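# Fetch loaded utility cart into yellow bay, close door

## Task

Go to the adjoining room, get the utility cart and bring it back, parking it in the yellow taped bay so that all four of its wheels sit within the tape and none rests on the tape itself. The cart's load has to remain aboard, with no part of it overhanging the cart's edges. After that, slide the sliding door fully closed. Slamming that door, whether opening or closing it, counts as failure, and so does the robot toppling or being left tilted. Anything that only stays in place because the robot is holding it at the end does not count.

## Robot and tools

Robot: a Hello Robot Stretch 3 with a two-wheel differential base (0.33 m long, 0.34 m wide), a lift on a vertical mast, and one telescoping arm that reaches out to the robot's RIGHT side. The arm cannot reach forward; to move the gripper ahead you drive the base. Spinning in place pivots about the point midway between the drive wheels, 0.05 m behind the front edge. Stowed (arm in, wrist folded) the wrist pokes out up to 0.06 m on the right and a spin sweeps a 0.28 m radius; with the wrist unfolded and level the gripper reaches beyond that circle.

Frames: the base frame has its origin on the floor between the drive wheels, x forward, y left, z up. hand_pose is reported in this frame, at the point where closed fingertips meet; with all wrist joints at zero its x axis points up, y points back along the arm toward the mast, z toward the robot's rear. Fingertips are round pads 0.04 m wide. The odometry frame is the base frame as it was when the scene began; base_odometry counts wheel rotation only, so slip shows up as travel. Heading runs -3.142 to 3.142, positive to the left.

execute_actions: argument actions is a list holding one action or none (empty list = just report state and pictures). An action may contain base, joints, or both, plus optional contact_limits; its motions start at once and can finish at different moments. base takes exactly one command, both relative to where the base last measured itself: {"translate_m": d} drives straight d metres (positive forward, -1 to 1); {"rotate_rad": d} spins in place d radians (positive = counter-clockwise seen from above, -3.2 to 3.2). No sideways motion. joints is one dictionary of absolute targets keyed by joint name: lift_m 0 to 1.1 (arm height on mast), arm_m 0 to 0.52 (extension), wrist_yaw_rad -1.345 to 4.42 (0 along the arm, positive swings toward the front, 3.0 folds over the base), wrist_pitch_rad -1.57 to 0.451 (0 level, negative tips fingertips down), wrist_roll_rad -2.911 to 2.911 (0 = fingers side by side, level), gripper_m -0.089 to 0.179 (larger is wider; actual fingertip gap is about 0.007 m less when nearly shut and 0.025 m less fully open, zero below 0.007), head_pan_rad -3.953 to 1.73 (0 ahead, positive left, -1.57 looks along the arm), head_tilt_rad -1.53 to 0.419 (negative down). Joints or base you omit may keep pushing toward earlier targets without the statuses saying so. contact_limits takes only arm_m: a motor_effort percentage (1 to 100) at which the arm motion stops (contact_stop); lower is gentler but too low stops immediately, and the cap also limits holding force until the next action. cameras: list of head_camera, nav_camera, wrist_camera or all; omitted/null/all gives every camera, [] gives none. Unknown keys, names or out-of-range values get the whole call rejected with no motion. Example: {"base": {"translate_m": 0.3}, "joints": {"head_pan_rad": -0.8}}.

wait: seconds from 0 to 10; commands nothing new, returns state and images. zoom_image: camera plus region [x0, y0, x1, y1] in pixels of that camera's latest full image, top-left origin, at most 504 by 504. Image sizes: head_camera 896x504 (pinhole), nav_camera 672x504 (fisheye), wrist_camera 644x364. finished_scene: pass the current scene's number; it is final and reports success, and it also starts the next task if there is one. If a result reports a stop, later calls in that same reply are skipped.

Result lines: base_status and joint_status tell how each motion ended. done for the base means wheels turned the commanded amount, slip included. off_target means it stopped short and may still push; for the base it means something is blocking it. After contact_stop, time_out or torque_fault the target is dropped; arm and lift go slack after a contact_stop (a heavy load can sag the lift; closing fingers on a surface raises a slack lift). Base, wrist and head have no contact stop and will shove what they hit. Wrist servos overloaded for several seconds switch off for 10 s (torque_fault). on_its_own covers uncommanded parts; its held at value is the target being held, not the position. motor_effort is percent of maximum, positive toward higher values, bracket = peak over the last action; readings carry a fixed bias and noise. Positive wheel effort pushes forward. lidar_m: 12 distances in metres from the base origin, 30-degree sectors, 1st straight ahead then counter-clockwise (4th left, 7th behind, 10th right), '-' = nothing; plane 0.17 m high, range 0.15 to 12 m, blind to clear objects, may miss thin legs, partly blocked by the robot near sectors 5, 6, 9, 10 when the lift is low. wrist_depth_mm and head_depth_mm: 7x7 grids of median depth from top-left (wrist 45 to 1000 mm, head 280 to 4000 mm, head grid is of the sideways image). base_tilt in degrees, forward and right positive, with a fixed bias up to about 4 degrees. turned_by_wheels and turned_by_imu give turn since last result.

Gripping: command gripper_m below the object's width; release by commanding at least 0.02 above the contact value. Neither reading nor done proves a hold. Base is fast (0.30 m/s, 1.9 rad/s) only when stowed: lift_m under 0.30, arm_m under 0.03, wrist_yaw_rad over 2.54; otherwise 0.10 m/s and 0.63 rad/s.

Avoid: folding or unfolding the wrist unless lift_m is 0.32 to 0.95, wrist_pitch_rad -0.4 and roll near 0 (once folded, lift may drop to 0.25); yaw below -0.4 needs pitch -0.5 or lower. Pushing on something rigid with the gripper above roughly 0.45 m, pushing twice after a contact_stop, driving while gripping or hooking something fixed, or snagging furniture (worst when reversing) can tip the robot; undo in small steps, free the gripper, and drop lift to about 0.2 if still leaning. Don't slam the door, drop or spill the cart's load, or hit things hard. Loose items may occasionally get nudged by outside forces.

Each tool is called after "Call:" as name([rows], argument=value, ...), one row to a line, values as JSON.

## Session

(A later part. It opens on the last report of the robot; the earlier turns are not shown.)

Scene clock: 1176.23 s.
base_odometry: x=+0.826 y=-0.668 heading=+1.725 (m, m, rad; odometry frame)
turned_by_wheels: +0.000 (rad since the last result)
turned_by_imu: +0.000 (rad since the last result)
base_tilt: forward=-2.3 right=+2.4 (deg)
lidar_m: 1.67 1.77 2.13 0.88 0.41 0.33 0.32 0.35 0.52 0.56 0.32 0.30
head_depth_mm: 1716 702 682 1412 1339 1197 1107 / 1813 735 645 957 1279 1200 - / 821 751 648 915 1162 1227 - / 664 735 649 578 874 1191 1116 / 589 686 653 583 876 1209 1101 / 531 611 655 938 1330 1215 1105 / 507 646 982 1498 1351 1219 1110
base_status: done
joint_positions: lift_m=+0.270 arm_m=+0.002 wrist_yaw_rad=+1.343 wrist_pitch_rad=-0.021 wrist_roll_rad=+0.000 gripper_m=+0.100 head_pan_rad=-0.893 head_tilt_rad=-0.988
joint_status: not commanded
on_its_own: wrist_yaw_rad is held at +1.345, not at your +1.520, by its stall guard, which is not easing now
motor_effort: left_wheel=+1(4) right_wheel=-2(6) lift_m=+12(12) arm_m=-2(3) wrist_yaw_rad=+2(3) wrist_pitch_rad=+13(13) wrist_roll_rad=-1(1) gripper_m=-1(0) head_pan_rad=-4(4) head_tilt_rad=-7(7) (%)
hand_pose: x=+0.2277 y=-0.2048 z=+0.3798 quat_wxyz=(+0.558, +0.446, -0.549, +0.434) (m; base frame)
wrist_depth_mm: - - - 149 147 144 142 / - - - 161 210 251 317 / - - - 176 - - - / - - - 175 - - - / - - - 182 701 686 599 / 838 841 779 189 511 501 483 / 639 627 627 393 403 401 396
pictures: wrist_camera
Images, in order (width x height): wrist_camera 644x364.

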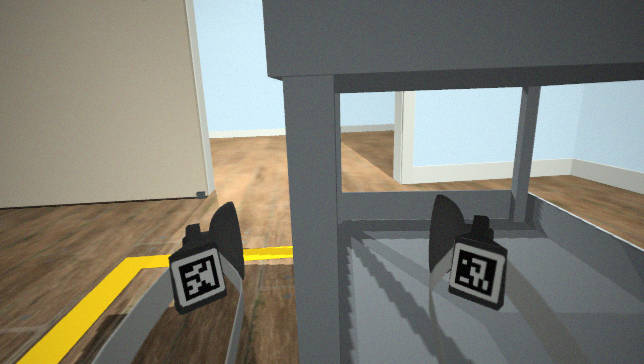

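Call:
execute_actions([
  {"joints":{"gripper_m":0.01,"lift_m":0.34,"wrist_pitch_rad":-0.4}},
], cameras=["wrist_camera"])

Call:
execute_actions([
  {"joints":{"wrist_yaw_rad":3.0}},
], cameras=["nav_camera"])

Scene clock: 1180.20 s.
base_odometry: x=+0.826 y=-0.668 heading=+1.725 (m, m, rad; odometry frame)
turned_by_wheels: +0.000 (rad since the last result)
turned_by_imu: +0.000 (rad since the last result)
base_tilt: forward=-2.4 right=+2.4 (deg)
lidar_m: 1.67 1.77 2.14 0.89 0.41 0.33 0.32 0.35 0.52 0.56 0.32 0.30
head_depth_mm: 1724 702 682 1413 1328 1200 1107 / 1801 733 647 964 1279 1202 - / 820 753 648 914 1168 1232 - / 663 736 650 578 874 1188 1112 / 592 686 652 582 875 1211 1100 / 531 611 656 941 1329 1216 1105 / 507 648 980 1504 1360 1214 1108
base_status: not commanded
joint_positions: lift_m=+0.339 arm_m=+0.002 wrist_yaw_rad=+1.343 wrist_pitch_rad=-0.415 wrist_roll_rad=+0.000 gripper_m=+0.010 head_pan_rad=-0.893 head_tilt_rad=-0.988
joint_status: all done
on_its_own: wrist_yaw_rad is held at +1.345, not at your +1.520, by its stall guard, which is not easing now
motor_effort: left_wheel=+1(1) right_wheel=-2(2) lift_m=+30(29) arm_m=-2(2) wrist_yaw_rad=+2(3) wrist_pitch_rad=+9(13) wrist_roll_rad=+0(0) gripper_m=+0(92) head_pan_rad=-5(5) head_tilt_rad=-7(7) (%)
hand_pose: x=+0.1976 y=-0.1979 z=+0.3529 quat_wxyz=(+0.633, +0.545, -0.451, +0.316) (m; base frame)
wrist_depth_mm: - - - 155 - - - / - - - 699 759 733 - / - - - 197 654 639 556 / 823 821 785 212 520 506 476 / 672 674 657 - 426 425 415 / 562 568 560 272 366 360 356 / 492 487 482 313 297 287 279
pictures: wrist_camera
Images, in order (width x height): wrist_camera 644x364.

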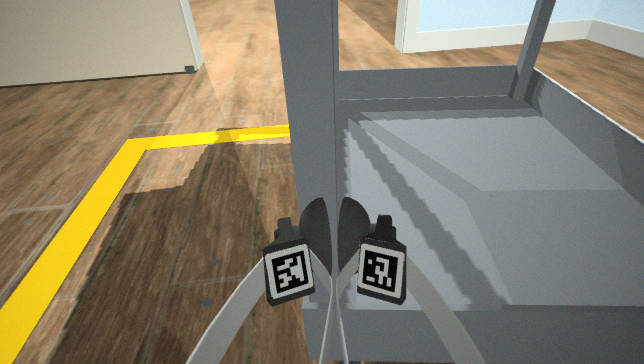

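Scene clock: 1182.03 s.
base_odometry: x=+0.826 y=-0.668 heading=+1.725 (m, m, rad; odometry frame)
turned_by_wheels: +0.000 (rad since the last result)
turned_by_imu: +0.000 (rad since the last result)
base_tilt: forward=-2.4 right=+2.4 (deg)
lidar_m: 1.67 1.78 2.14 0.88 0.41 0.33 0.32 0.35 0.52 0.56 0.32 0.30
head_depth_mm: 1718 703 680 1409 1336 1194 1108 / 1797 734 646 961 1275 1210 - / 821 749 648 912 1166 1224 - / 666 738 649 577 874 1195 1117 / 591 686 653 581 874 1211 1103 / 533 611 654 935 1330 1215 1107 / 507 648 984 1487 1349 1214 1105
base_status: not commanded
joint_positions: lift_m=+0.339 arm_m=+0.002 wrist_yaw_rad=+2.998 wrist_pitch_rad=-0.415 wrist_roll_rad=+0.000 gripper_m=+0.010 head_pan_rad=-0.893 head_tilt_rad=-0.988
joint_status: all done
motor_effort: left_wheel=+2(2) right_wheel=-2(2) lift_m=+30(30) arm_m=-2(3) wrist_yaw_rad=+3(3) wrist_pitch_rad=+9(9) wrist_roll_rad=+0(1) gripper_m=+0(0) head_pan_rad=-4(4) head_tilt_rad=-7(7) (%)
hand_pose: x=+0.0110 y=+0.0755 z=+0.3529 quat_wxyz=(+0.195, +0.700, +0.096, +0.680) (m; base frame)
wrist_depth_mm: 390 - - - - - - / 401 - - - - - - / 398 499 - 974 942 954 918 / 393 515 790 788 761 749 732 / 386 525 677 - 637 617 618 / 384 535 - 532 529 533 525 / 377 492 - - 466 465 454
pictures: nav_camera (sideways: a quarter turn counterclockwise sets it upright)
Images, in order (width x height): nav_camera 672x504.

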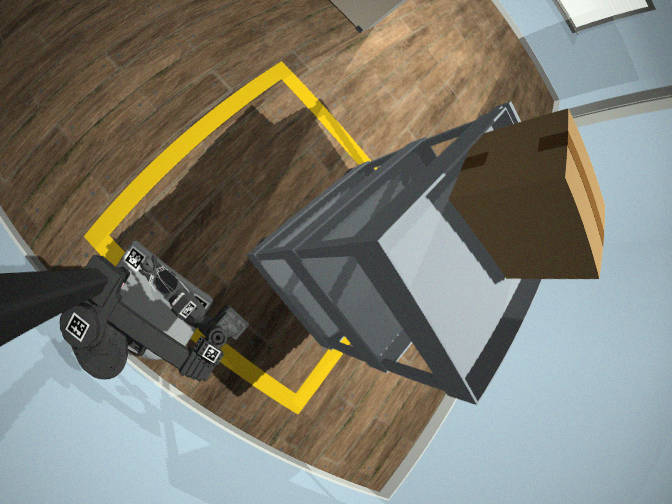

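Call:
execute_actions([
  {"base":{"rotate_rad":0.375},"joints":{"lift_m":0.26,"head_pan_rad":-1.2,"head_tilt_rad":-0.9}},
], cameras=["nav_camera"])

Call:
execute_actions([
  {"base":{"translate_m":0.8}},
], cameras=["nav_camera"])

Scene clock: 1191.17 s.
base_odometry: x=+0.826 y=-0.668 heading=+2.100 (m, m, rad; odometry frame)
turned_by_wheels: +0.375 (rad since the last result)
turned_by_imu: +0.376 (rad since the last result)
base_tilt: forward=-2.4 right=+2.4 (deg)
lidar_m: 1.69 2.22 1.48 0.48 0.34 0.32 0.33 0.44 1.10 0.36 0.30 0.77
head_depth_mm: 1742 1793 707 933 1312 1231 1101 / 1924 811 711 632 930 1229 1140 / 655 779 712 609 893 1176 - / 586 684 714 609 706 1095 1118 / 535 612 684 613 884 1222 1114 / 516 588 701 1021 1380 1236 1114 / 545 698 1066 1615 1404 1243 1116
base_status: done
joint_positions: lift_m=+0.261 arm_m=+0.002 wrist_yaw_rad=+2.998 wrist_pitch_rad=-0.416 wrist_roll_rad=+0.000 gripper_m=+0.010 head_pan_rad=-1.193 head_tilt_rad=-0.902
joint_status: all done
motor_effort: left_wheel=-2(6) right_wheel=+2(7) lift_m=+11(27) arm_m=-3(3) wrist_yaw_rad=+2(3) wrist_pitch_rad=+10(10) wrist_roll_rad=-1(0) gripper_m=+0(0) head_pan_rad=-6(31) head_tilt_rad=+1(14) (%)
hand_pose: x=+0.0109 y=+0.0754 z=+0.2738 quat_wxyz=(+0.195, +0.700, +0.096, +0.680) (m; base frame)
wrist_depth_mm: 290 - 518 890 - - - / 304 - 571 915 - - - / 314 356 608 788 786 794 739 / 319 382 626 632 626 612 597 / 330 406 554 - 526 523 505 / 327 391 - - 446 443 433 / - - - - 392 385 379
pictures: nav_camera (sideways: a quarter turn counterclockwise sets it upright)
Images, in order (width x height): nav_camera 672x504.

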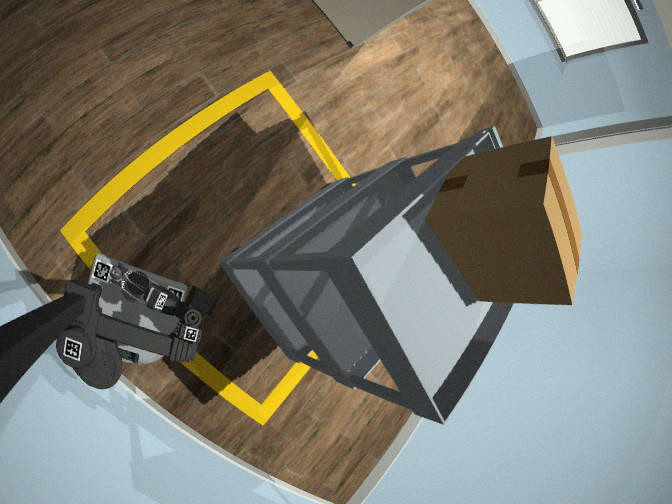

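Scene clock: 1195.60 s.
base_odometry: x=+0.422 y=+0.023 heading=+2.100 (m, m, rad; odometry frame)
turned_by_wheels: +0.000 (rad since the last result)
turned_by_imu: -0.001 (rad since the last result)
base_tilt: forward=-2.4 right=+2.4 (deg)
lidar_m: 0.97 1.29 1.74 1.52 1.08 1.03 1.06 0.59 0.59 0.63 1.47 0.94
head_depth_mm: 1571 1928 1852 1592 1380 1226 1102 / 1394 1688 1866 1601 1388 1233 1136 / 1386 1610 1825 1596 1399 1230 - / 2780 2291 1887 1609 1393 1238 1110 / 2898 2273 1887 1612 1406 1237 1114 / 2870 2287 1895 1607 1407 1246 1109 / 2946 2340 1901 1610 1403 1245 1120
base_status: done
joint_positions: lift_m=+0.261 arm_m=+0.002 wrist_yaw_rad=+2.999 wrist_pitch_rad=-0.416 wrist_roll_rad=+0.000 gripper_m=+0.010 head_pan_rad=-1.193 head_tilt_rad=-0.902
joint_status: not commanded
motor_effort: left_wheel=-2(5) right_wheel=+1(7) lift_m=+11(11) arm_m=-3(2) wrist_yaw_rad=+1(2) wrist_pitch_rad=+10(10) wrist_roll_rad=+0(1) gripper_m=+0(0) head_pan_rad=-4(5) head_tilt_rad=+1(1) (%)
hand_pose: x=+0.0107 y=+0.0754 z=+0.2738 quat_wxyz=(+0.195, +0.700, +0.096, +0.680) (m; base frame)
wrist_depth_mm: 871 - - - - - - / 939 - - - - - - / 865 866 833 818 798 768 758 / 696 678 666 645 628 625 600 / 564 545 558 - 528 519 508 / 475 492 - - 446 450 431 / - - - - 389 387 384
pictures: nav_camera (sideways: a quarter turn counterclockwise sets it upright)
Images, in order (width x height): nav_camera 672x504.

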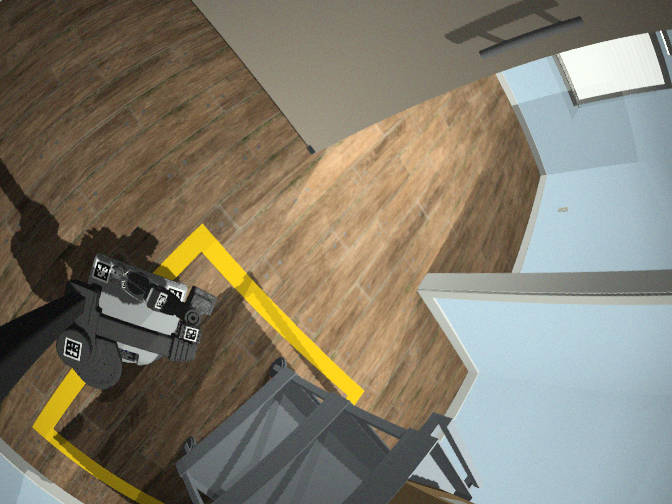

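Call:
execute_actions(actions=[])

Scene clock: 1207.60 s.
base_odometry: x=+0.422 y=+0.023 heading=+2.100 (m, m, rad; odometry frame)
turned_by_wheels: +0.000 (rad since the last result)
turned_by_imu: +0.000 (rad since the last result)
base_tilt: forward=-2.3 right=+2.3 (deg)
lidar_m: 0.97 1.29 1.74 1.53 1.08 1.03 1.06 0.59 0.58 0.63 1.47 0.94
head_depth_mm: 1558 1918 1868 1589 1380 1227 1107 / 1394 1686 1870 1597 1379 1239 1133 / 1398 1619 1806 1599 1386 1232 - / 2768 2283 1890 1605 1388 1237 1101 / 2864 2280 1890 1615 1392 1242 1107 / 2884 2305 1900 1619 1403 1246 1115 / 2971 2285 1901 1609 1396 1245 1118
base_status: done
joint_positions: lift_m=+0.261 arm_m=+0.002 wrist_yaw_rad=+2.999 wrist_pitch_rad=-0.416 wrist_roll_rad=+0.000 gripper_m=+0.010 head_pan_rad=-1.193 head_tilt_rad=-0.902
joint_status: not commanded
motor_effort: left_wheel=-2(5) right_wheel=+2(7) lift_m=+12(11) arm_m=-2(2) wrist_yaw_rad=+2(2) wrist_pitch_rad=+10(10) wrist_roll_rad=-1(1) gripper_m=+0(0) head_pan_rad=-4(5) head_tilt_rad=+1(1) (%)
hand_pose: x=+0.0107 y=+0.0754 z=+0.2738 quat_wxyz=(+0.195, +0.700, +0.096, +0.680) (m; base frame)
wrist_depth_mm: 877 - - - - - - / 891 - - - - - - / 875 837 843 821 799 761 761 / 696 687 656 650 637 624 620 / 567 554 561 - 528 508 510 / 480 497 - - 450 436 436 / - - - - 389 389 381
pictures: head_camera (sideways: a quarter turn clockwise sets it upright), nav_camera (sideways: a quarter turn counterclockwise sets it upright), wrist_camera
Images, in order (width x height): head_camera 896x504, nav_camera 672x504, wrist_camera 644x364.

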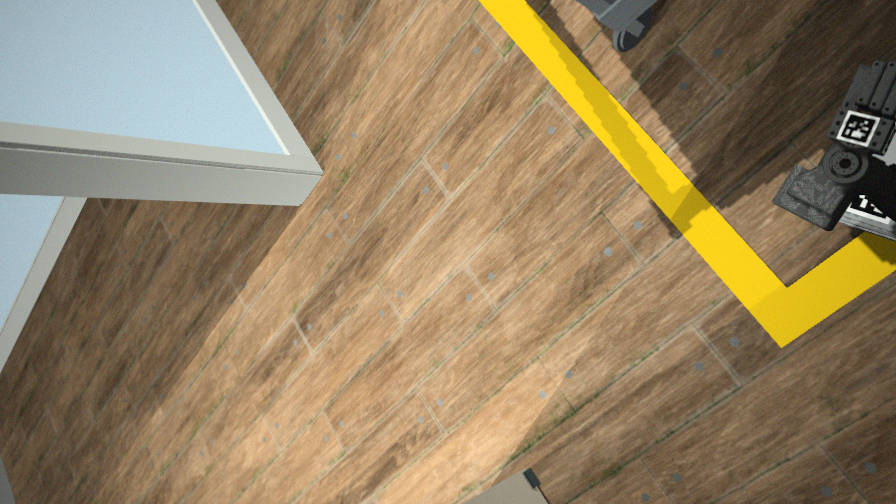

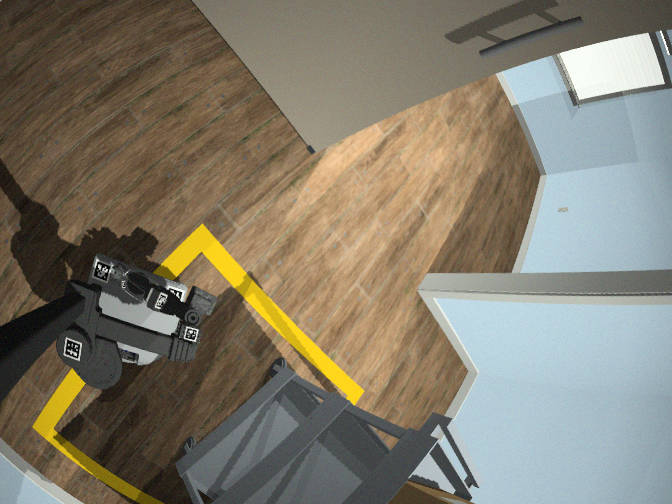

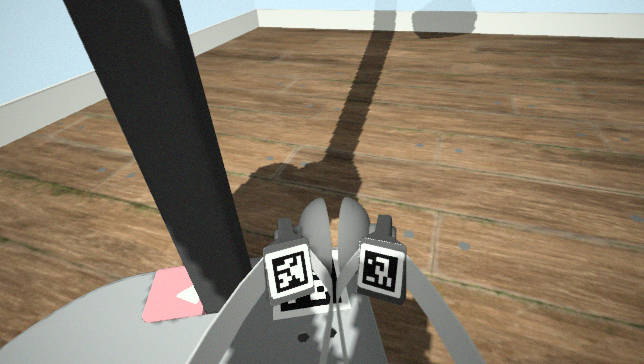

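Call:
execute_actions([
  {"base":{"rotate_rad":-0.25},"joints":{"lift_m":0.34,"head_pan_rad":-1.57,"head_tilt_rad":-0.9}},
])

Call:
execute_actions([
  {"joints":{"wrist_yaw_rad":0.0,"wrist_pitch_rad":-0.4}},
])

Scene clock: 1211.73 s.
base_odometry: x=+0.422 y=+0.023 heading=+1.850 (m, m, rad; odometry frame)
turned_by_wheels: -0.250 (rad since the last result)
turned_by_imu: -0.250 (rad since the last result)
base_tilt: forward=-2.3 right=+2.3 (deg)
lidar_m: 0.94 1.07 1.74 1.74 1.21 1.03 1.03 0.63 0.58 0.59 1.47 0.94
head_depth_mm: 524 605 672 1000 1202 1224 1104 / 906 659 700 1012 1267 1229 1143 / 1786 814 778 1034 1300 1230 - / 1920 2101 1802 1579 1373 1239 1096 / 1980 2209 1887 1592 1403 1240 1112 / 1947 2108 1889 1608 1396 1242 1117 / 1637 1747 1813 1614 1403 1244 1120
base_status: done
joint_positions: lift_m=+0.339 arm_m=+0.002 wrist_yaw_rad=+2.999 wrist_pitch_rad=-0.416 wrist_roll_rad=+0.000 gripper_m=+0.010 head_pan_rad=-1.563 head_tilt_rad=-0.902
joint_status: all done
motor_effort: left_wheel=+2(7) right_wheel=-3(5) lift_m=+30(32) arm_m=-3(2) wrist_yaw_rad=+2(1) wrist_pitch_rad=+10(10) wrist_roll_rad=-1(1) gripper_m=+0(0) head_pan_rad=-4(34) head_tilt_rad=+1(3) (%)
hand_pose: x=+0.0107 y=+0.0753 z=+0.3526 quat_wxyz=(+0.195, +0.700, +0.097, +0.680) (m; base frame)
wrist_depth_mm: - - - - - - - / - - - - - - - / - - - 983 939 934 906 / 829 803 783 794 770 725 727 / 675 658 670 - 622 616 608 / 580 554 - 537 535 529 523 / 491 510 - - 465 462 453
pictures: head_camera (sideways: a quarter turn clockwise sets it upright), nav_camera (sideways: a quarter turn counterclockwise sets it upright), wrist_camera
Images, in order (width x height): head_camera 896x504, nav_camera 672x504, wrist_camera 644x364.

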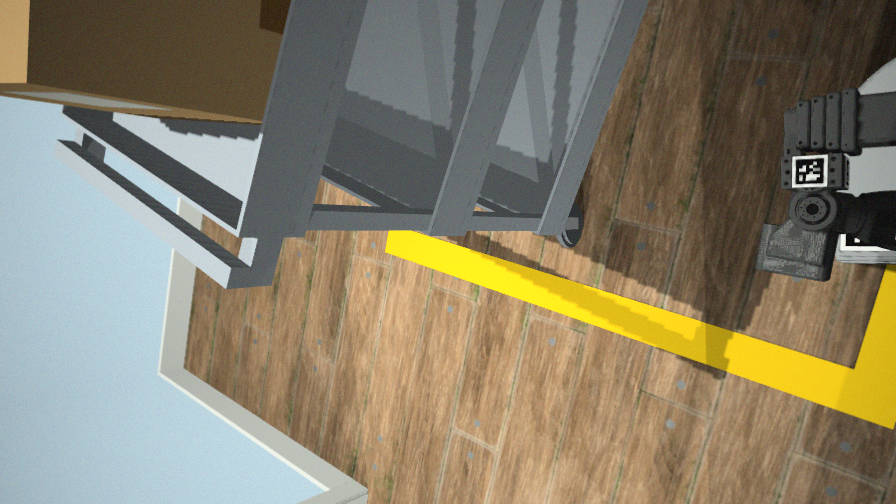

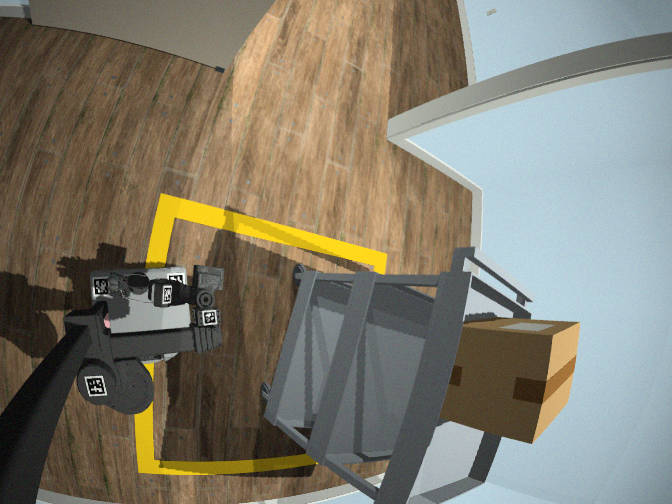

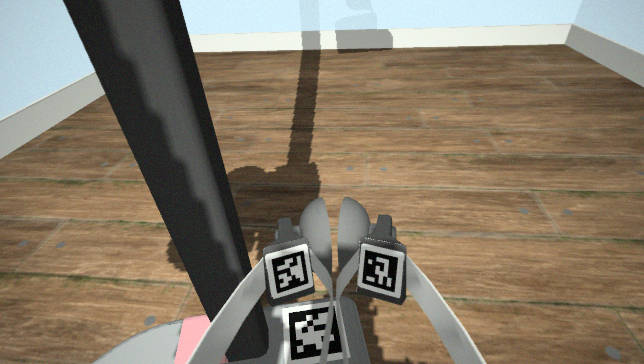

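Scene clock: 1214.23 s.
base_odometry: x=+0.422 y=+0.023 heading=+1.850 (m, m, rad; odometry frame)
turned_by_wheels: +0.000 (rad since the last result)
turned_by_imu: +0.000 (rad since the last result)
base_tilt: forward=-2.3 right=+2.4 (deg)
lidar_m: 0.94 1.08 1.74 1.74 1.21 1.03 1.03 0.64 0.58 0.59 1.47 0.94
head_depth_mm: 522 604 671 999 1202 1232 1104 / 907 660 702 1010 1264 1235 1136 / 1790 810 777 1038 1300 1233 - / 1933 2074 1776 1566 1367 1251 1128 / 1985 2223 1891 1608 1412 1238 1117 / 1943 2097 1891 1616 1407 1245 1113 / 1638 1751 1807 1632 1403 1246 1117
base_status: not commanded
joint_positions: lift_m=+0.339 arm_m=+0.002 wrist_yaw_rad=+0.002 wrist_pitch_rad=-0.416 wrist_roll_rad=+0.000 gripper_m=+0.010 head_pan_rad=-1.563 head_tilt_rad=-0.902
joint_status: all done
motor_effort: left_wheel=+2(2) right_wheel=-3(2) lift_m=+30(30) arm_m=-2(2) wrist_yaw_rad=-3(4) wrist_pitch_rad=+10(10) wrist_roll_rad=+0(1) gripper_m=-1(0) head_pan_rad=-5(3) head_tilt_rad=+1(1) (%)
hand_pose: x=-0.0211 y=-0.3717 z=+0.3526 quat_wxyz=(+0.692, +0.147, -0.692, -0.146) (m; base frame)
wrist_depth_mm: 955 - - - - - - / - - - - 776 740 - / - - - 641 665 640 619 / 836 795 817 481 437 517 504 / 678 679 649 - 459 404 364 / 566 556 558 528 533 529 496 / 494 486 477 476 472 466 452
pictures: head_camera (sideways: a quarter turn clockwise sets it upright), nav_camera (sideways: a quarter turn counterclockwise sets it upright), wrist_camera
Images, in order (width x height): head_camera 896x504, nav_camera 672x504, wrist_camera 644x364.

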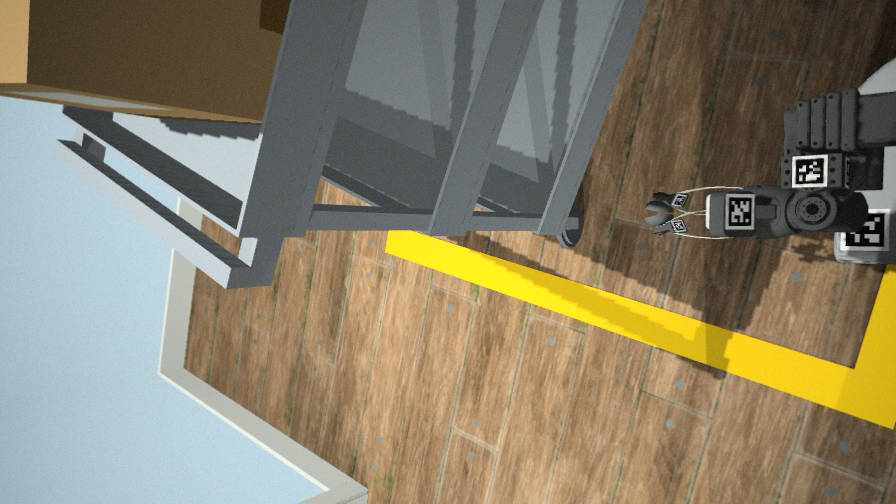

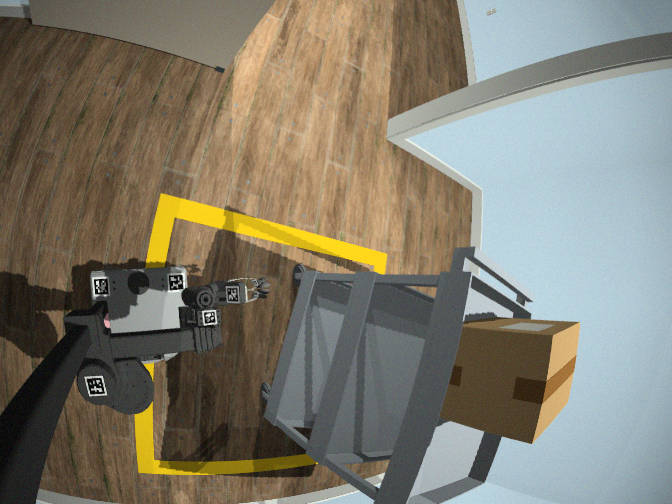

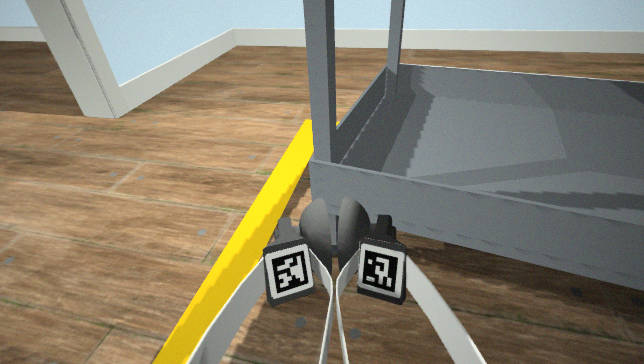

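Call:
execute_actions([
  {"joints":{"wrist_pitch_rad":0.0,"lift_m":0.28,"gripper_m":0.1,"arm_m":0.08}},
], cameras=["wrist_camera","head_camera"])

Scene clock: 1220.87 s.
base_odometry: x=+0.422 y=+0.023 heading=+1.850 (m, m, rad; odometry frame)
turned_by_wheels: +0.000 (rad since the last result)
turned_by_imu: +0.001 (rad since the last result)
base_tilt: forward=-2.4 right=+2.4 (deg)
lidar_m: 0.94 1.08 1.74 1.74 1.21 1.03 1.03 0.64 0.59 0.59 1.47 0.95
head_depth_mm: 523 604 672 999 1199 1226 1103 / 904 657 700 1007 1276 1234 1121 / 1802 815 778 1035 1301 1270 1118 / 1918 2069 1783 1572 1364 1234 1125 / 1975 2187 1894 1612 1405 1235 1113 / 1941 2127 1888 1612 1410 1244 1115 / 1634 1733 1806 1624 1414 1249 1115
base_status: not commanded
joint_positions: lift_m=+0.281 arm_m=+0.080 wrist_yaw_rad=+0.001 wrist_pitch_rad=-0.022 wrist_roll_rad=+0.000 gripper_m=+0.100 head_pan_rad=-1.563 head_tilt_rad=-0.902
joint_status: all done
motor_effort: left_wheel=+1(2) right_wheel=-2(2) lift_m=+11(27) arm_m=+3(4) wrist_yaw_rad=-1(2) wrist_pitch_rad=+14(15) wrist_roll_rad=+0(1) gripper_m=+0(92) head_pan_rad=-4(4) head_tilt_rad=+1(1) (%)
hand_pose: x=-0.0211 y=-0.4803 z=+0.3894 quat_wxyz=(+0.707, +0.009, -0.707, -0.008) (m; base frame)
wrist_depth_mm: 900 - - 275 248 225 206 / 980 - - 290 258 235 218 / - - - - - - - / - - - - - - - / - - - 972 706 663 605 / 867 861 810 528 522 527 512 / 656 645 640 359 412 413 410
pictures: head_camera (sideways: a quarter turn clockwise sets it upright), wrist_camera
Images, in order (width x height): head_camera 896x504, wrist_camera 644x364.

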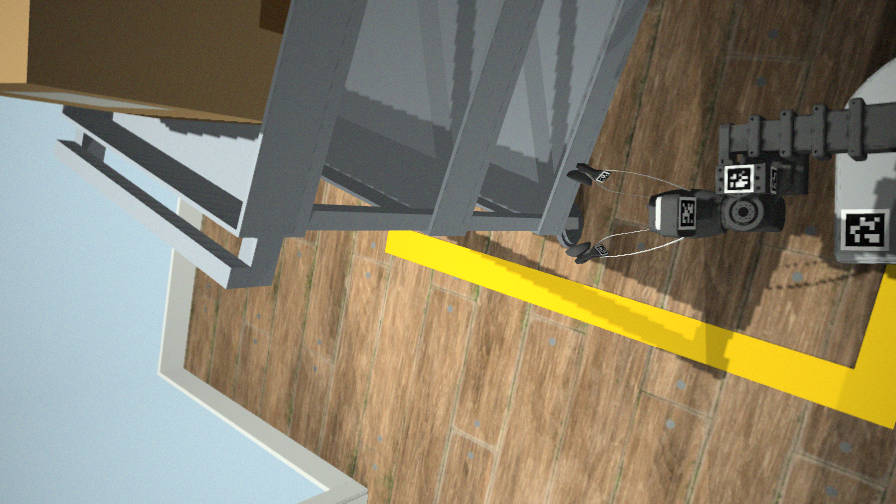

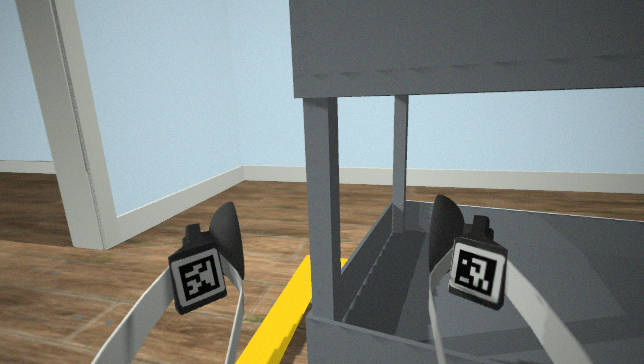

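Call:
execute_actions([
  {"base":{"translate_m":0.01},"joints":{"lift_m":0.26,"arm_m":0.2}},
], cameras=["wrist_camera"])

Scene clock: 1225.33 s.
base_odometry: x=+0.419 y=+0.032 heading=+1.850 (m, m, rad; odometry frame)
turned_by_wheels: +0.000 (rad since the last result)
turned_by_imu: +0.001 (rad since the last result)
base_tilt: forward=-2.3 right=+2.4 (deg)
lidar_m: 0.93 1.06 1.74 1.74 1.22 1.04 1.04 0.64 0.59 0.59 1.46 0.93
head_depth_mm: 523 607 675 1003 1203 1224 1103 / 943 753 705 1009 1275 1231 1118 / 1801 809 779 1026 1279 1195 1135 / 1913 2094 1827 1565 1373 1237 1128 / 1966 2214 1883 1610 1405 1239 1110 / 1928 2089 1905 1609 1402 1242 1118 / 1616 1720 1796 1609 1411 1244 1117
base_status: done
joint_positions: lift_m=+0.261 arm_m=+0.200 wrist_yaw_rad=+0.001 wrist_pitch_rad=-0.022 wrist_roll_rad=+0.000 gripper_m=+0.100 head_pan_rad=-1.563 head_tilt_rad=-0.902
joint_status: all done
motor_effort: left_wheel=+2(6) right_wheel=-2(4) lift_m=+11(11) arm_m=+4(3) wrist_yaw_rad=-1(1) wrist_pitch_rad=+13(14) wrist_roll_rad=-1(1) gripper_m=+1(0) head_pan_rad=-4(4) head_tilt_rad=+1(1) (%)
hand_pose: x=-0.0212 y=-0.6004 z=+0.3696 quat_wxyz=(+0.707, +0.008, -0.707, -0.008) (m; base frame)
wrist_depth_mm: 875 - - 168 152 138 130 / 842 - - 184 409 495 - / 848 - - 191 - - - / 888 - - 199 - - - / 937 - - 917 611 575 535 / 787 811 760 688 467 498 475 / 630 624 630 349 395 386 378
pictures: wrist_camera
Images, in order (width x height): wrist_camera 644x364.

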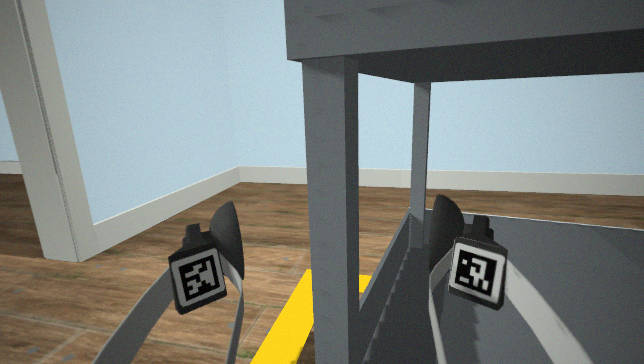

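Call:
execute_actions([
  {"joints":{"arm_m":0.265},"contact_limits":{"arm_m":25}},
], cameras=["wrist_camera"])

Scene clock: 1249.30 s.
base_odometry: x=+0.419 y=+0.032 heading=+1.850 (m, m, rad; odometry frame)
turned_by_wheels: +0.000 (rad since the last result)
turned_by_imu: +0.000 (rad since the last result)
base_tilt: forward=-2.4 right=+2.4 (deg)
lidar_m: 0.93 1.06 1.74 1.74 1.22 1.04 1.04 0.64 0.59 0.59 1.46 0.93
head_depth_mm: 523 606 674 1005 1196 1226 1100 / 945 749 704 1007 1271 1233 1127 / 1838 811 774 1034 1268 1232 1130 / 1909 2098 1822 1578 1379 1238 1130 / 1960 2230 1891 1594 1391 1238 1118 / 1921 2113 1901 1615 1404 1247 1115 / 1609 1727 1793 1619 1406 1241 1109
base_status: not commanded
joint_positions: lift_m=+0.261 arm_m=+0.265 wrist_yaw_rad=+0.001 wrist_pitch_rad=-0.022 wrist_roll_rad=+0.000 gripper_m=+0.100 head_pan_rad=-1.563 head_tilt_rad=-0.902
joint_status: all done
motor_effort: left_wheel=+2(3) right_wheel=-3(2) lift_m=+11(11) arm_m=+3(4) wrist_yaw_rad=-1(1) wrist_pitch_rad=+13(13) wrist_roll_rad=+0(0) gripper_m=+0(1) head_pan_rad=-4(4) head_tilt_rad=+1(1) (%)
contact_limits: arm_m 25 (drawing in: default 24, maximum 40; extending or still: default 35, maximum 56)
hand_pose: x=-0.0212 y=-0.6654 z=+0.3696 quat_wxyz=(+0.707, +0.008, -0.707, -0.008) (m; base frame)
wrist_depth_mm: 825 - - 111 105 110 115 / 831 - - 121 452 - - / 823 - - 125 - - - / 855 - - 131 - - - / 874 - - 137 985 - - / 787 833 757 143 488 487 468 / 622 625 603 149 377 385 380
pictures: wrist_camera
Images, in order (width x height): wrist_camera 644x364.

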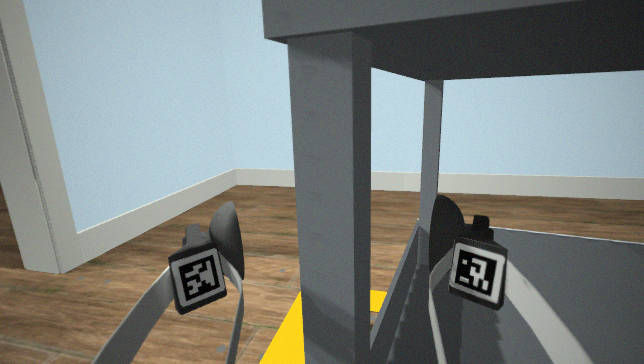

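Call:
execute_actions([
  {"joints":{"arm_m":0.278},"contact_limits":{"arm_m":25}},
], cameras=[])

Call:
execute_actions([
  {"joints":{"gripper_m":-0.015}},
], cameras=["wrist_camera"])

Scene clock: 1252.37 s.
base_odometry: x=+0.419 y=+0.032 heading=+1.850 (m, m, rad; odometry frame)
turned_by_wheels: +0.000 (rad since the last result)
turned_by_imu: +0.000 (rad since the last result)
base_tilt: forward=-2.4 right=+2.4 (deg)
lidar_m: 0.93 1.06 1.74 1.74 1.22 1.04 1.04 0.64 0.59 0.59 1.46 0.93
head_depth_mm: 523 603 675 998 1208 1221 1100 / 943 752 703 1007 1267 1234 1121 / 1804 811 777 1030 1277 1237 1129 / 1906 2088 1821 1562 1383 1232 1130 / 1972 2212 1877 1611 1392 1232 1113 / 1925 2111 1898 1615 1398 1242 1118 / 1622 1744 1791 1615 1417 1238 1114
base_status: not commanded
joint_positions: lift_m=+0.261 arm_m=+0.278 wrist_yaw_rad=+0.001 wrist_pitch_rad=-0.022 wrist_roll_rad=+0.000 gripper_m=+0.100 head_pan_rad=-1.563 head_tilt_rad=-0.902
joint_status: all done
motor_effort: left_wheel=+2(2) right_wheel=-2(4) lift_m=+11(12) arm_m=+4(5) wrist_yaw_rad=-1(1) wrist_pitch_rad=+13(13) wrist_roll_rad=+0(1) gripper_m=+0(0) head_pan_rad=-4(4) head_tilt_rad=+1(1) (%)
contact_limits: arm_m 25 (drawing in: default 24, maximum 40; extending or still: default 35, maximum 56)
hand_pose: x=-0.0212 y=-0.6784 z=+0.3696 quat_wxyz=(+0.707, +0.008, -0.707, -0.008) (m; base frame)
wrist_depth_mm: 827 - - 100 105 110 115 / 817 - - 107 429 - - / 831 - - 112 - - - / 834 - - 116 - - - / 846 - - 121 - - - / 801 820 749 127 491 490 458 / 627 614 616 133 382 384 379
pictures: none
No camera images: the call's "cameras" was empty. Leave "cameras" out to get every camera's image.

Scene clock: 1254.00 s.
base_odometry: x=+0.419 y=+0.032 heading=+1.850 (m, m, rad; odometry frame)
turned_by_wheels: +0.000 (rad since the last result)
turned_by_imu: +0.000 (rad since the last result)
base_tilt: forward=-2.3 right=+2.3 (deg)
lidar_m: 0.93 1.06 1.74 1.73 1.22 1.04 1.04 0.64 0.59 0.59 1.46 0.93
head_depth_mm: 523 606 677 1004 1206 1223 1095 / 944 753 702 1004 1269 1230 1120 / 1810 809 773 1032 1274 1234 1132 / 1930 2096 1832 1566 1378 1241 1125 / 1962 2200 1876 1602 1401 1235 1114 / 1924 2090 1889 1618 1398 1245 1114 / 1621 1720 1798 1621 1403 1246 1118
base_status: not commanded
joint_positions: lift_m=+0.261 arm_m=+0.278 wrist_yaw_rad=+0.004 wrist_pitch_rad=-0.022 wrist_roll_rad=+0.000 gripper_m=-0.014 head_pan_rad=-1.563 head_tilt_rad=-0.902
joint_status: all done
motor_effort: left_wheel=+3(3) right_wheel=-5(5) lift_m=+11(11) arm_m=+4(3) wrist_yaw_rad=-5(6) wrist_pitch_rad=+13(13) wrist_roll_rad=-1(0) gripper_m=-26(100) head_pan_rad=-4(4) head_tilt_rad=+1(1) (%)
hand_pose: x=-0.0203 y=-0.6784 z=+0.3696 quat_wxyz=(+0.707, +0.009, -0.707, -0.006) (m; base frame)
wrist_depth_mm: 819 - - 101 105 110 115 / 820 - - 107 427 - - / 827 - - 111 - - - / 844 - - 116 - - - / 862 - - 120 539 532 - / 795 792 806 126 446 481 456 / 633 621 620 133 373 382 384
pictures: wrist_camera
Images, in order (width x height): wrist_camera 644x364.

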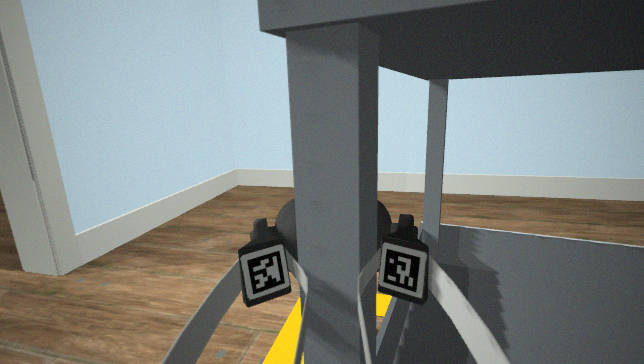

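Call:
execute_actions([
  {"joints":{"arm_m":0.17},"contact_limits":{"arm_m":40}},
])

Scene clock: 1258.40 s.
base_odometry: x=+0.419 y=+0.032 heading=+1.850 (m, m, rad; odometry frame)
turned_by_wheels: +0.000 (rad since the last result)
turned_by_imu: +0.000 (rad since the last result)
base_tilt: forward=-2.4 right=+2.4 (deg)
lidar_m: 0.93 1.07 1.74 1.74 1.22 1.04 1.04 0.62 0.52 0.52 1.46 0.93
head_depth_mm: 501 534 611 979 1166 1205 1101 / 731 741 654 1001 1178 1227 1125 / 1846 833 678 987 1204 1191 1136 / 1922 2167 1754 1590 1400 1235 1124 / 1972 2226 1886 1614 1397 1239 1116 / 1941 2087 1901 1618 1402 1237 1112 / 1623 1745 1808 1622 1415 1243 1115
base_status: not commanded
joint_positions: lift_m=+0.260 arm_m=+0.171 wrist_yaw_rad=-0.066 wrist_pitch_rad=-0.021 wrist_roll_rad=+0.002 gripper_m=-0.011 head_pan_rad=-1.563 head_tilt_rad=-0.902
joint_status: all done
on_its_own: wrist_yaw_rad is held at -0.061, not at your +0.000, by its stall guard, which is not easing now
motor_effort: left_wheel=+0(6) right_wheel=+4(17) lift_m=+12(12) arm_m=-6(10) wrist_yaw_rad=+7(57) wrist_pitch_rad=+13(13) wrist_roll_rad=-1(2) gripper_m=-22(26) head_pan_rad=-4(5) head_tilt_rad=+1(1) (%)
contact_limits: arm_m 40 (drawing in: default 24, maximum 40; extending or still: default 35, maximum 56)
hand_pose: x=-0.0384 y=-0.5706 z=+0.3697 quat_wxyz=(+0.706, -0.016, -0.707, -0.031) (m; base frame)
wrist_depth_mm: 921 - - 102 103 109 114 / 912 - - 111 410 - - / 914 - - 116 - - - / 910 - - 121 - - - / 934 - - 125 561 566 531 / 819 804 796 131 457 493 480 / 628 624 608 138 390 383 379
pictures: head_camera (sideways: a quarter turn clockwise sets it upright), nav_camera (sideways: a quarter turn counterclockwise sets it upright), wrist_camera
Images, in order (width x height): head_camera 896x504, nav_camera 672x504, wrist_camera 644x364.

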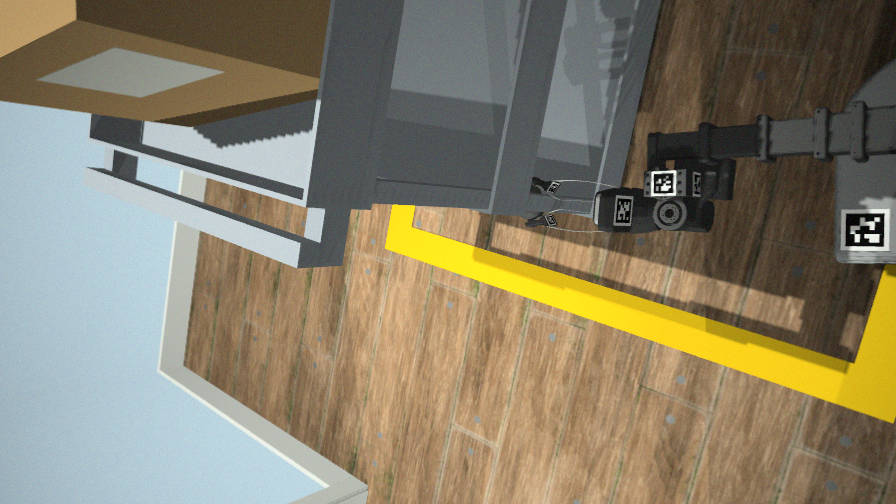

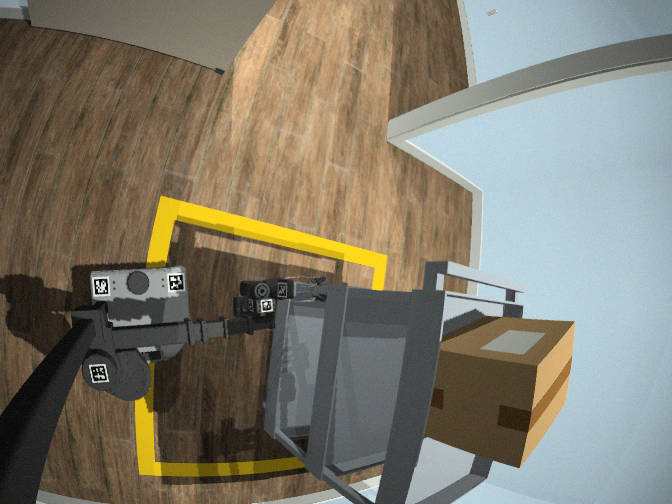

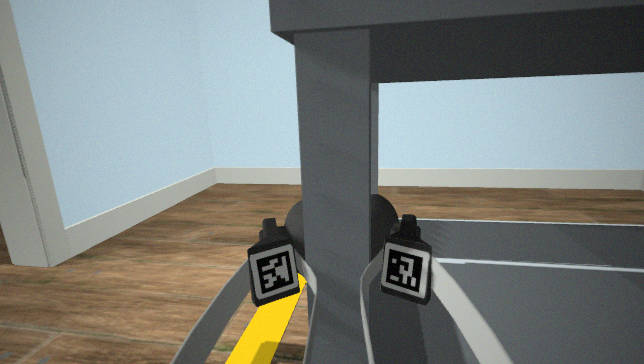

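Call:
execute_actions([
  {"joints":{"arm_m":0.12},"contact_limits":{"arm_m":40}},
], cameras=[])

Call:
execute_actions([
  {"joints":{"gripper_m":0.09,"head_pan_rad":-1.9,"head_tilt_rad":-0.95}},
], cameras=[])

Call:
execute_actions([
  {"joints":{"arm_m":0.0,"wrist_yaw_rad":0.0}},
])

Scene clock: 1269.60 s.
base_odometry: x=+0.419 y=+0.032 heading=+1.850 (m, m, rad; odometry frame)
turned_by_wheels: +0.000 (rad since the last result)
turned_by_imu: +0.001 (rad since the last result)
base_tilt: forward=-2.4 right=+2.4 (deg)
lidar_m: 0.93 1.06 1.74 1.74 1.22 1.04 1.04 0.60 0.48 0.48 1.46 0.93
head_depth_mm: 508 519 579 963 924 1211 1099 / 679 716 693 960 1166 1201 1117 / 1847 834 712 967 1084 - 1121 / 1913 2154 1732 1600 1386 1249 1123 / 1965 2194 1880 1598 1405 1243 1112 / 1936 2108 1902 1604 1408 1248 1115 / 1628 1730 1806 1612 1409 1243 1115
base_status: not commanded
joint_positions: lift_m=+0.260 arm_m=+0.121 wrist_yaw_rad=-0.125 wrist_pitch_rad=-0.022 wrist_roll_rad=+0.003 gripper_m=-0.011 head_pan_rad=-1.563 head_tilt_rad=-0.902
joint_status: all done
on_its_own: wrist_yaw_rad is held at -0.120, not at your +0.000, by its stall guard, which is not easing now
motor_effort: left_wheel=+0(5) right_wheel=+4(16) lift_m=+13(12) arm_m=-5(9) wrist_yaw_rad=+7(54) wrist_pitch_rad=+13(14) wrist_roll_rad=-1(1) gripper_m=-23(26) head_pan_rad=-5(4) head_tilt_rad=+1(1) (%)
contact_limits: arm_m 40 (drawing in: default 24, maximum 40; extending or still: default 35, maximum 56)
hand_pose: x=-0.0533 y=-0.5191 z=+0.3695 quat_wxyz=(+0.704, -0.036, -0.707, -0.052) (m; base frame)
wrist_depth_mm: - - - 102 103 109 114 / - - - 111 408 509 - / - - - 116 - - - / - - - 121 - - - / 962 - - 125 591 579 581 / 821 788 809 131 457 487 484 / 623 613 616 138 387 386 377
pictures: none
No camera images: the call's "cameras" was empty. Leave "cameras" out to get every camera's image.

Scene clock: 1271.50 s.
base_odometry: x=+0.419 y=+0.032 heading=+1.850 (m, m, rad; odometry frame)
turned_by_wheels: +0.000 (rad since the last result)
turned_by_imu: +0.001 (rad since the last result)
base_tilt: forward=-2.4 right=+2.4 (deg)
lidar_m: 0.93 1.06 1.74 1.74 1.22 1.04 1.04 0.60 0.48 0.48 1.46 0.94
head_depth_mm: 509 617 673 993 1286 1214 1116 / 481 577 659 980 1271 1217 - / 469 544 628 983 1247 1238 - / 477 555 633 987 1214 1179 1146 / 611 757 649 1007 1348 1235 1112 / 1784 781 621 1570 1370 1232 1106 / 1844 2073 1815 1569 1383 1235 1114
base_status: not commanded
joint_positions: lift_m=+0.260 arm_m=+0.120 wrist_yaw_rad=-0.118 wrist_pitch_rad=-0.021 wrist_roll_rad=+0.003 gripper_m=+0.090 head_pan_rad=-1.893 head_tilt_rad=-0.938
joint_status: all done
on_its_own: wrist_yaw_rad is held at -0.120, not at your +0.000, by its stall guard, which is not easing now
motor_effort: left_wheel=+1(4) right_wheel=-2(8) lift_m=+13(12) arm_m=-3(6) wrist_yaw_rad=-2(30) wrist_pitch_rad=+13(14) wrist_roll_rad=-1(2) gripper_m=+0(97) head_pan_rad=-4(32) head_tilt_rad=-7(10) (%)
hand_pose: x=-0.0515 y=-0.5191 z=+0.3696 quat_wxyz=(+0.705, -0.034, -0.707, -0.049) (m; base frame)
wrist_depth_mm: - - - 102 103 108 113 / - - - 112 377 496 - / - - - 117 - - - / - - - 122 - - - / 946 - - 127 602 583 577 / 814 816 734 133 465 482 478 / 630 617 625 139 383 386 377
pictures: none
No camera images: the call's "cameras" was empty. Leave "cameras" out to get every camera's image.

Scene clock: 1273.63 s.
base_odometry: x=+0.419 y=+0.032 heading=+1.850 (m, m, rad; odometry frame)
turned_by_wheels: +0.000 (rad since the last result)
turned_by_imu: +0.000 (rad since the last result)
base_tilt: forward=-2.3 right=+2.4 (deg)
lidar_m: 0.93 1.06 1.74 1.74 1.22 1.04 1.04 0.60 0.48 0.47 1.46 0.93
head_depth_mm: 508 619 674 996 1293 1216 1105 / 481 577 656 981 1268 1214 - / 468 545 630 980 1253 1234 - / 477 554 632 983 1225 1235 - / 609 759 652 1015 1357 1226 1103 / 1777 787 622 1564 1379 1230 1107 / 1853 2069 1817 1585 1386 1237 1113
base_status: not commanded
joint_positions: lift_m=+0.260 arm_m=+0.002 wrist_yaw_rad=-0.001 wrist_pitch_rad=-0.020 wrist_roll_rad=+0.003 gripper_m=+0.090 head_pan_rad=-1.893 head_tilt_rad=-0.938
joint_status: all done
joint sent to its limit — the command would take arm_m past its lower limit, so that joint was sent only as far as its limit.
motor_effort: left_wheel=+1(2) right_wheel=-1(2) lift_m=+12(12) arm_m=-3(3) wrist_yaw_rad=+2(17) wrist_pitch_rad=+13(13) wrist_roll_rad=-1(1) gripper_m=+0(3) head_pan_rad=-4(3) head_tilt_rad=-6(7) (%)
hand_pose: x=-0.0217 y=-0.4028 z=+0.3699 quat_wxyz=(+0.706, +0.007, -0.708, -0.008) (m; base frame)
wrist_depth_mm: - - - - 204 197 189 / - - - - 248 465 - / - - - - - - - / - - - - - - - / - - - - 597 658 641 / 826 798 742 774 445 495 480 / 635 625 618 612 375 390 382
pictures: head_camera (sideways: a quarter turn clockwise sets it upright), nav_camera (sideways: a quarter turn counterclockwise sets it upright), wrist_camera
Images, in order (width x height): head_camera 896x504, nav_camera 672x504, wrist_camera 644x364.

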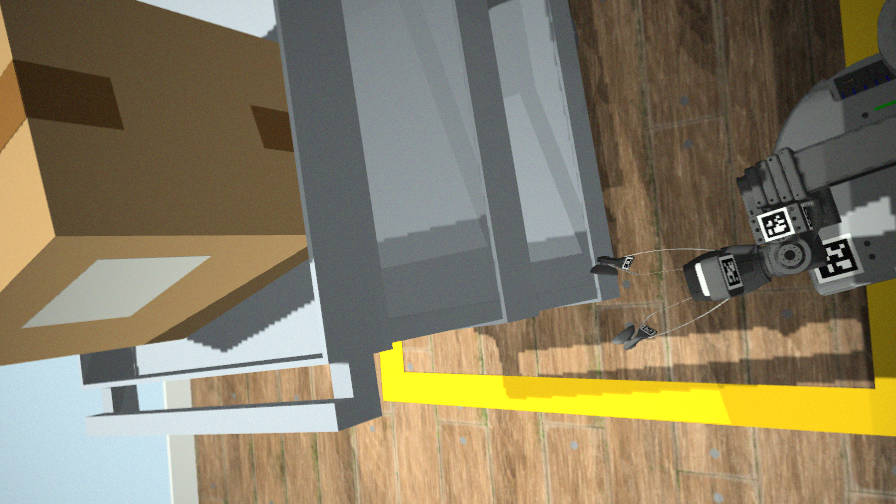

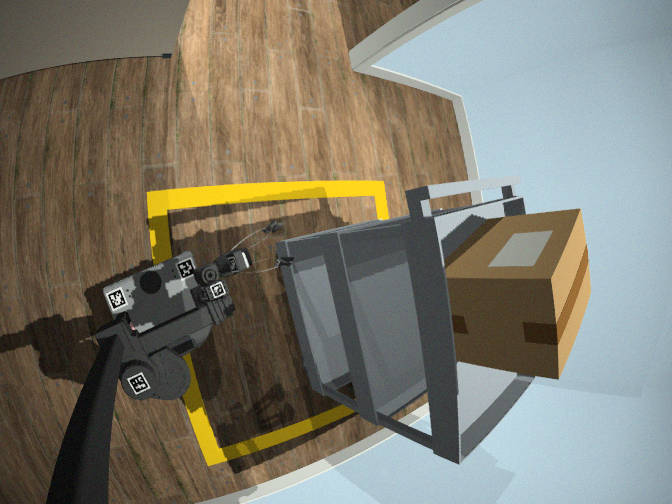

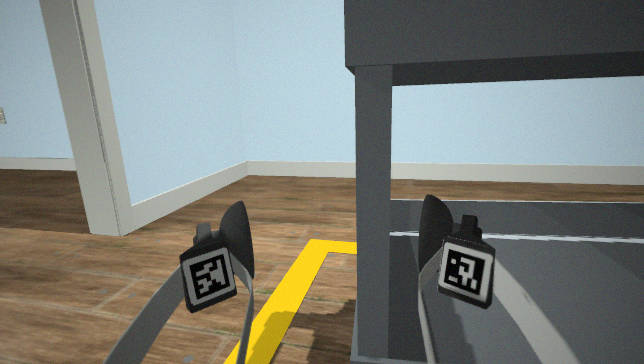

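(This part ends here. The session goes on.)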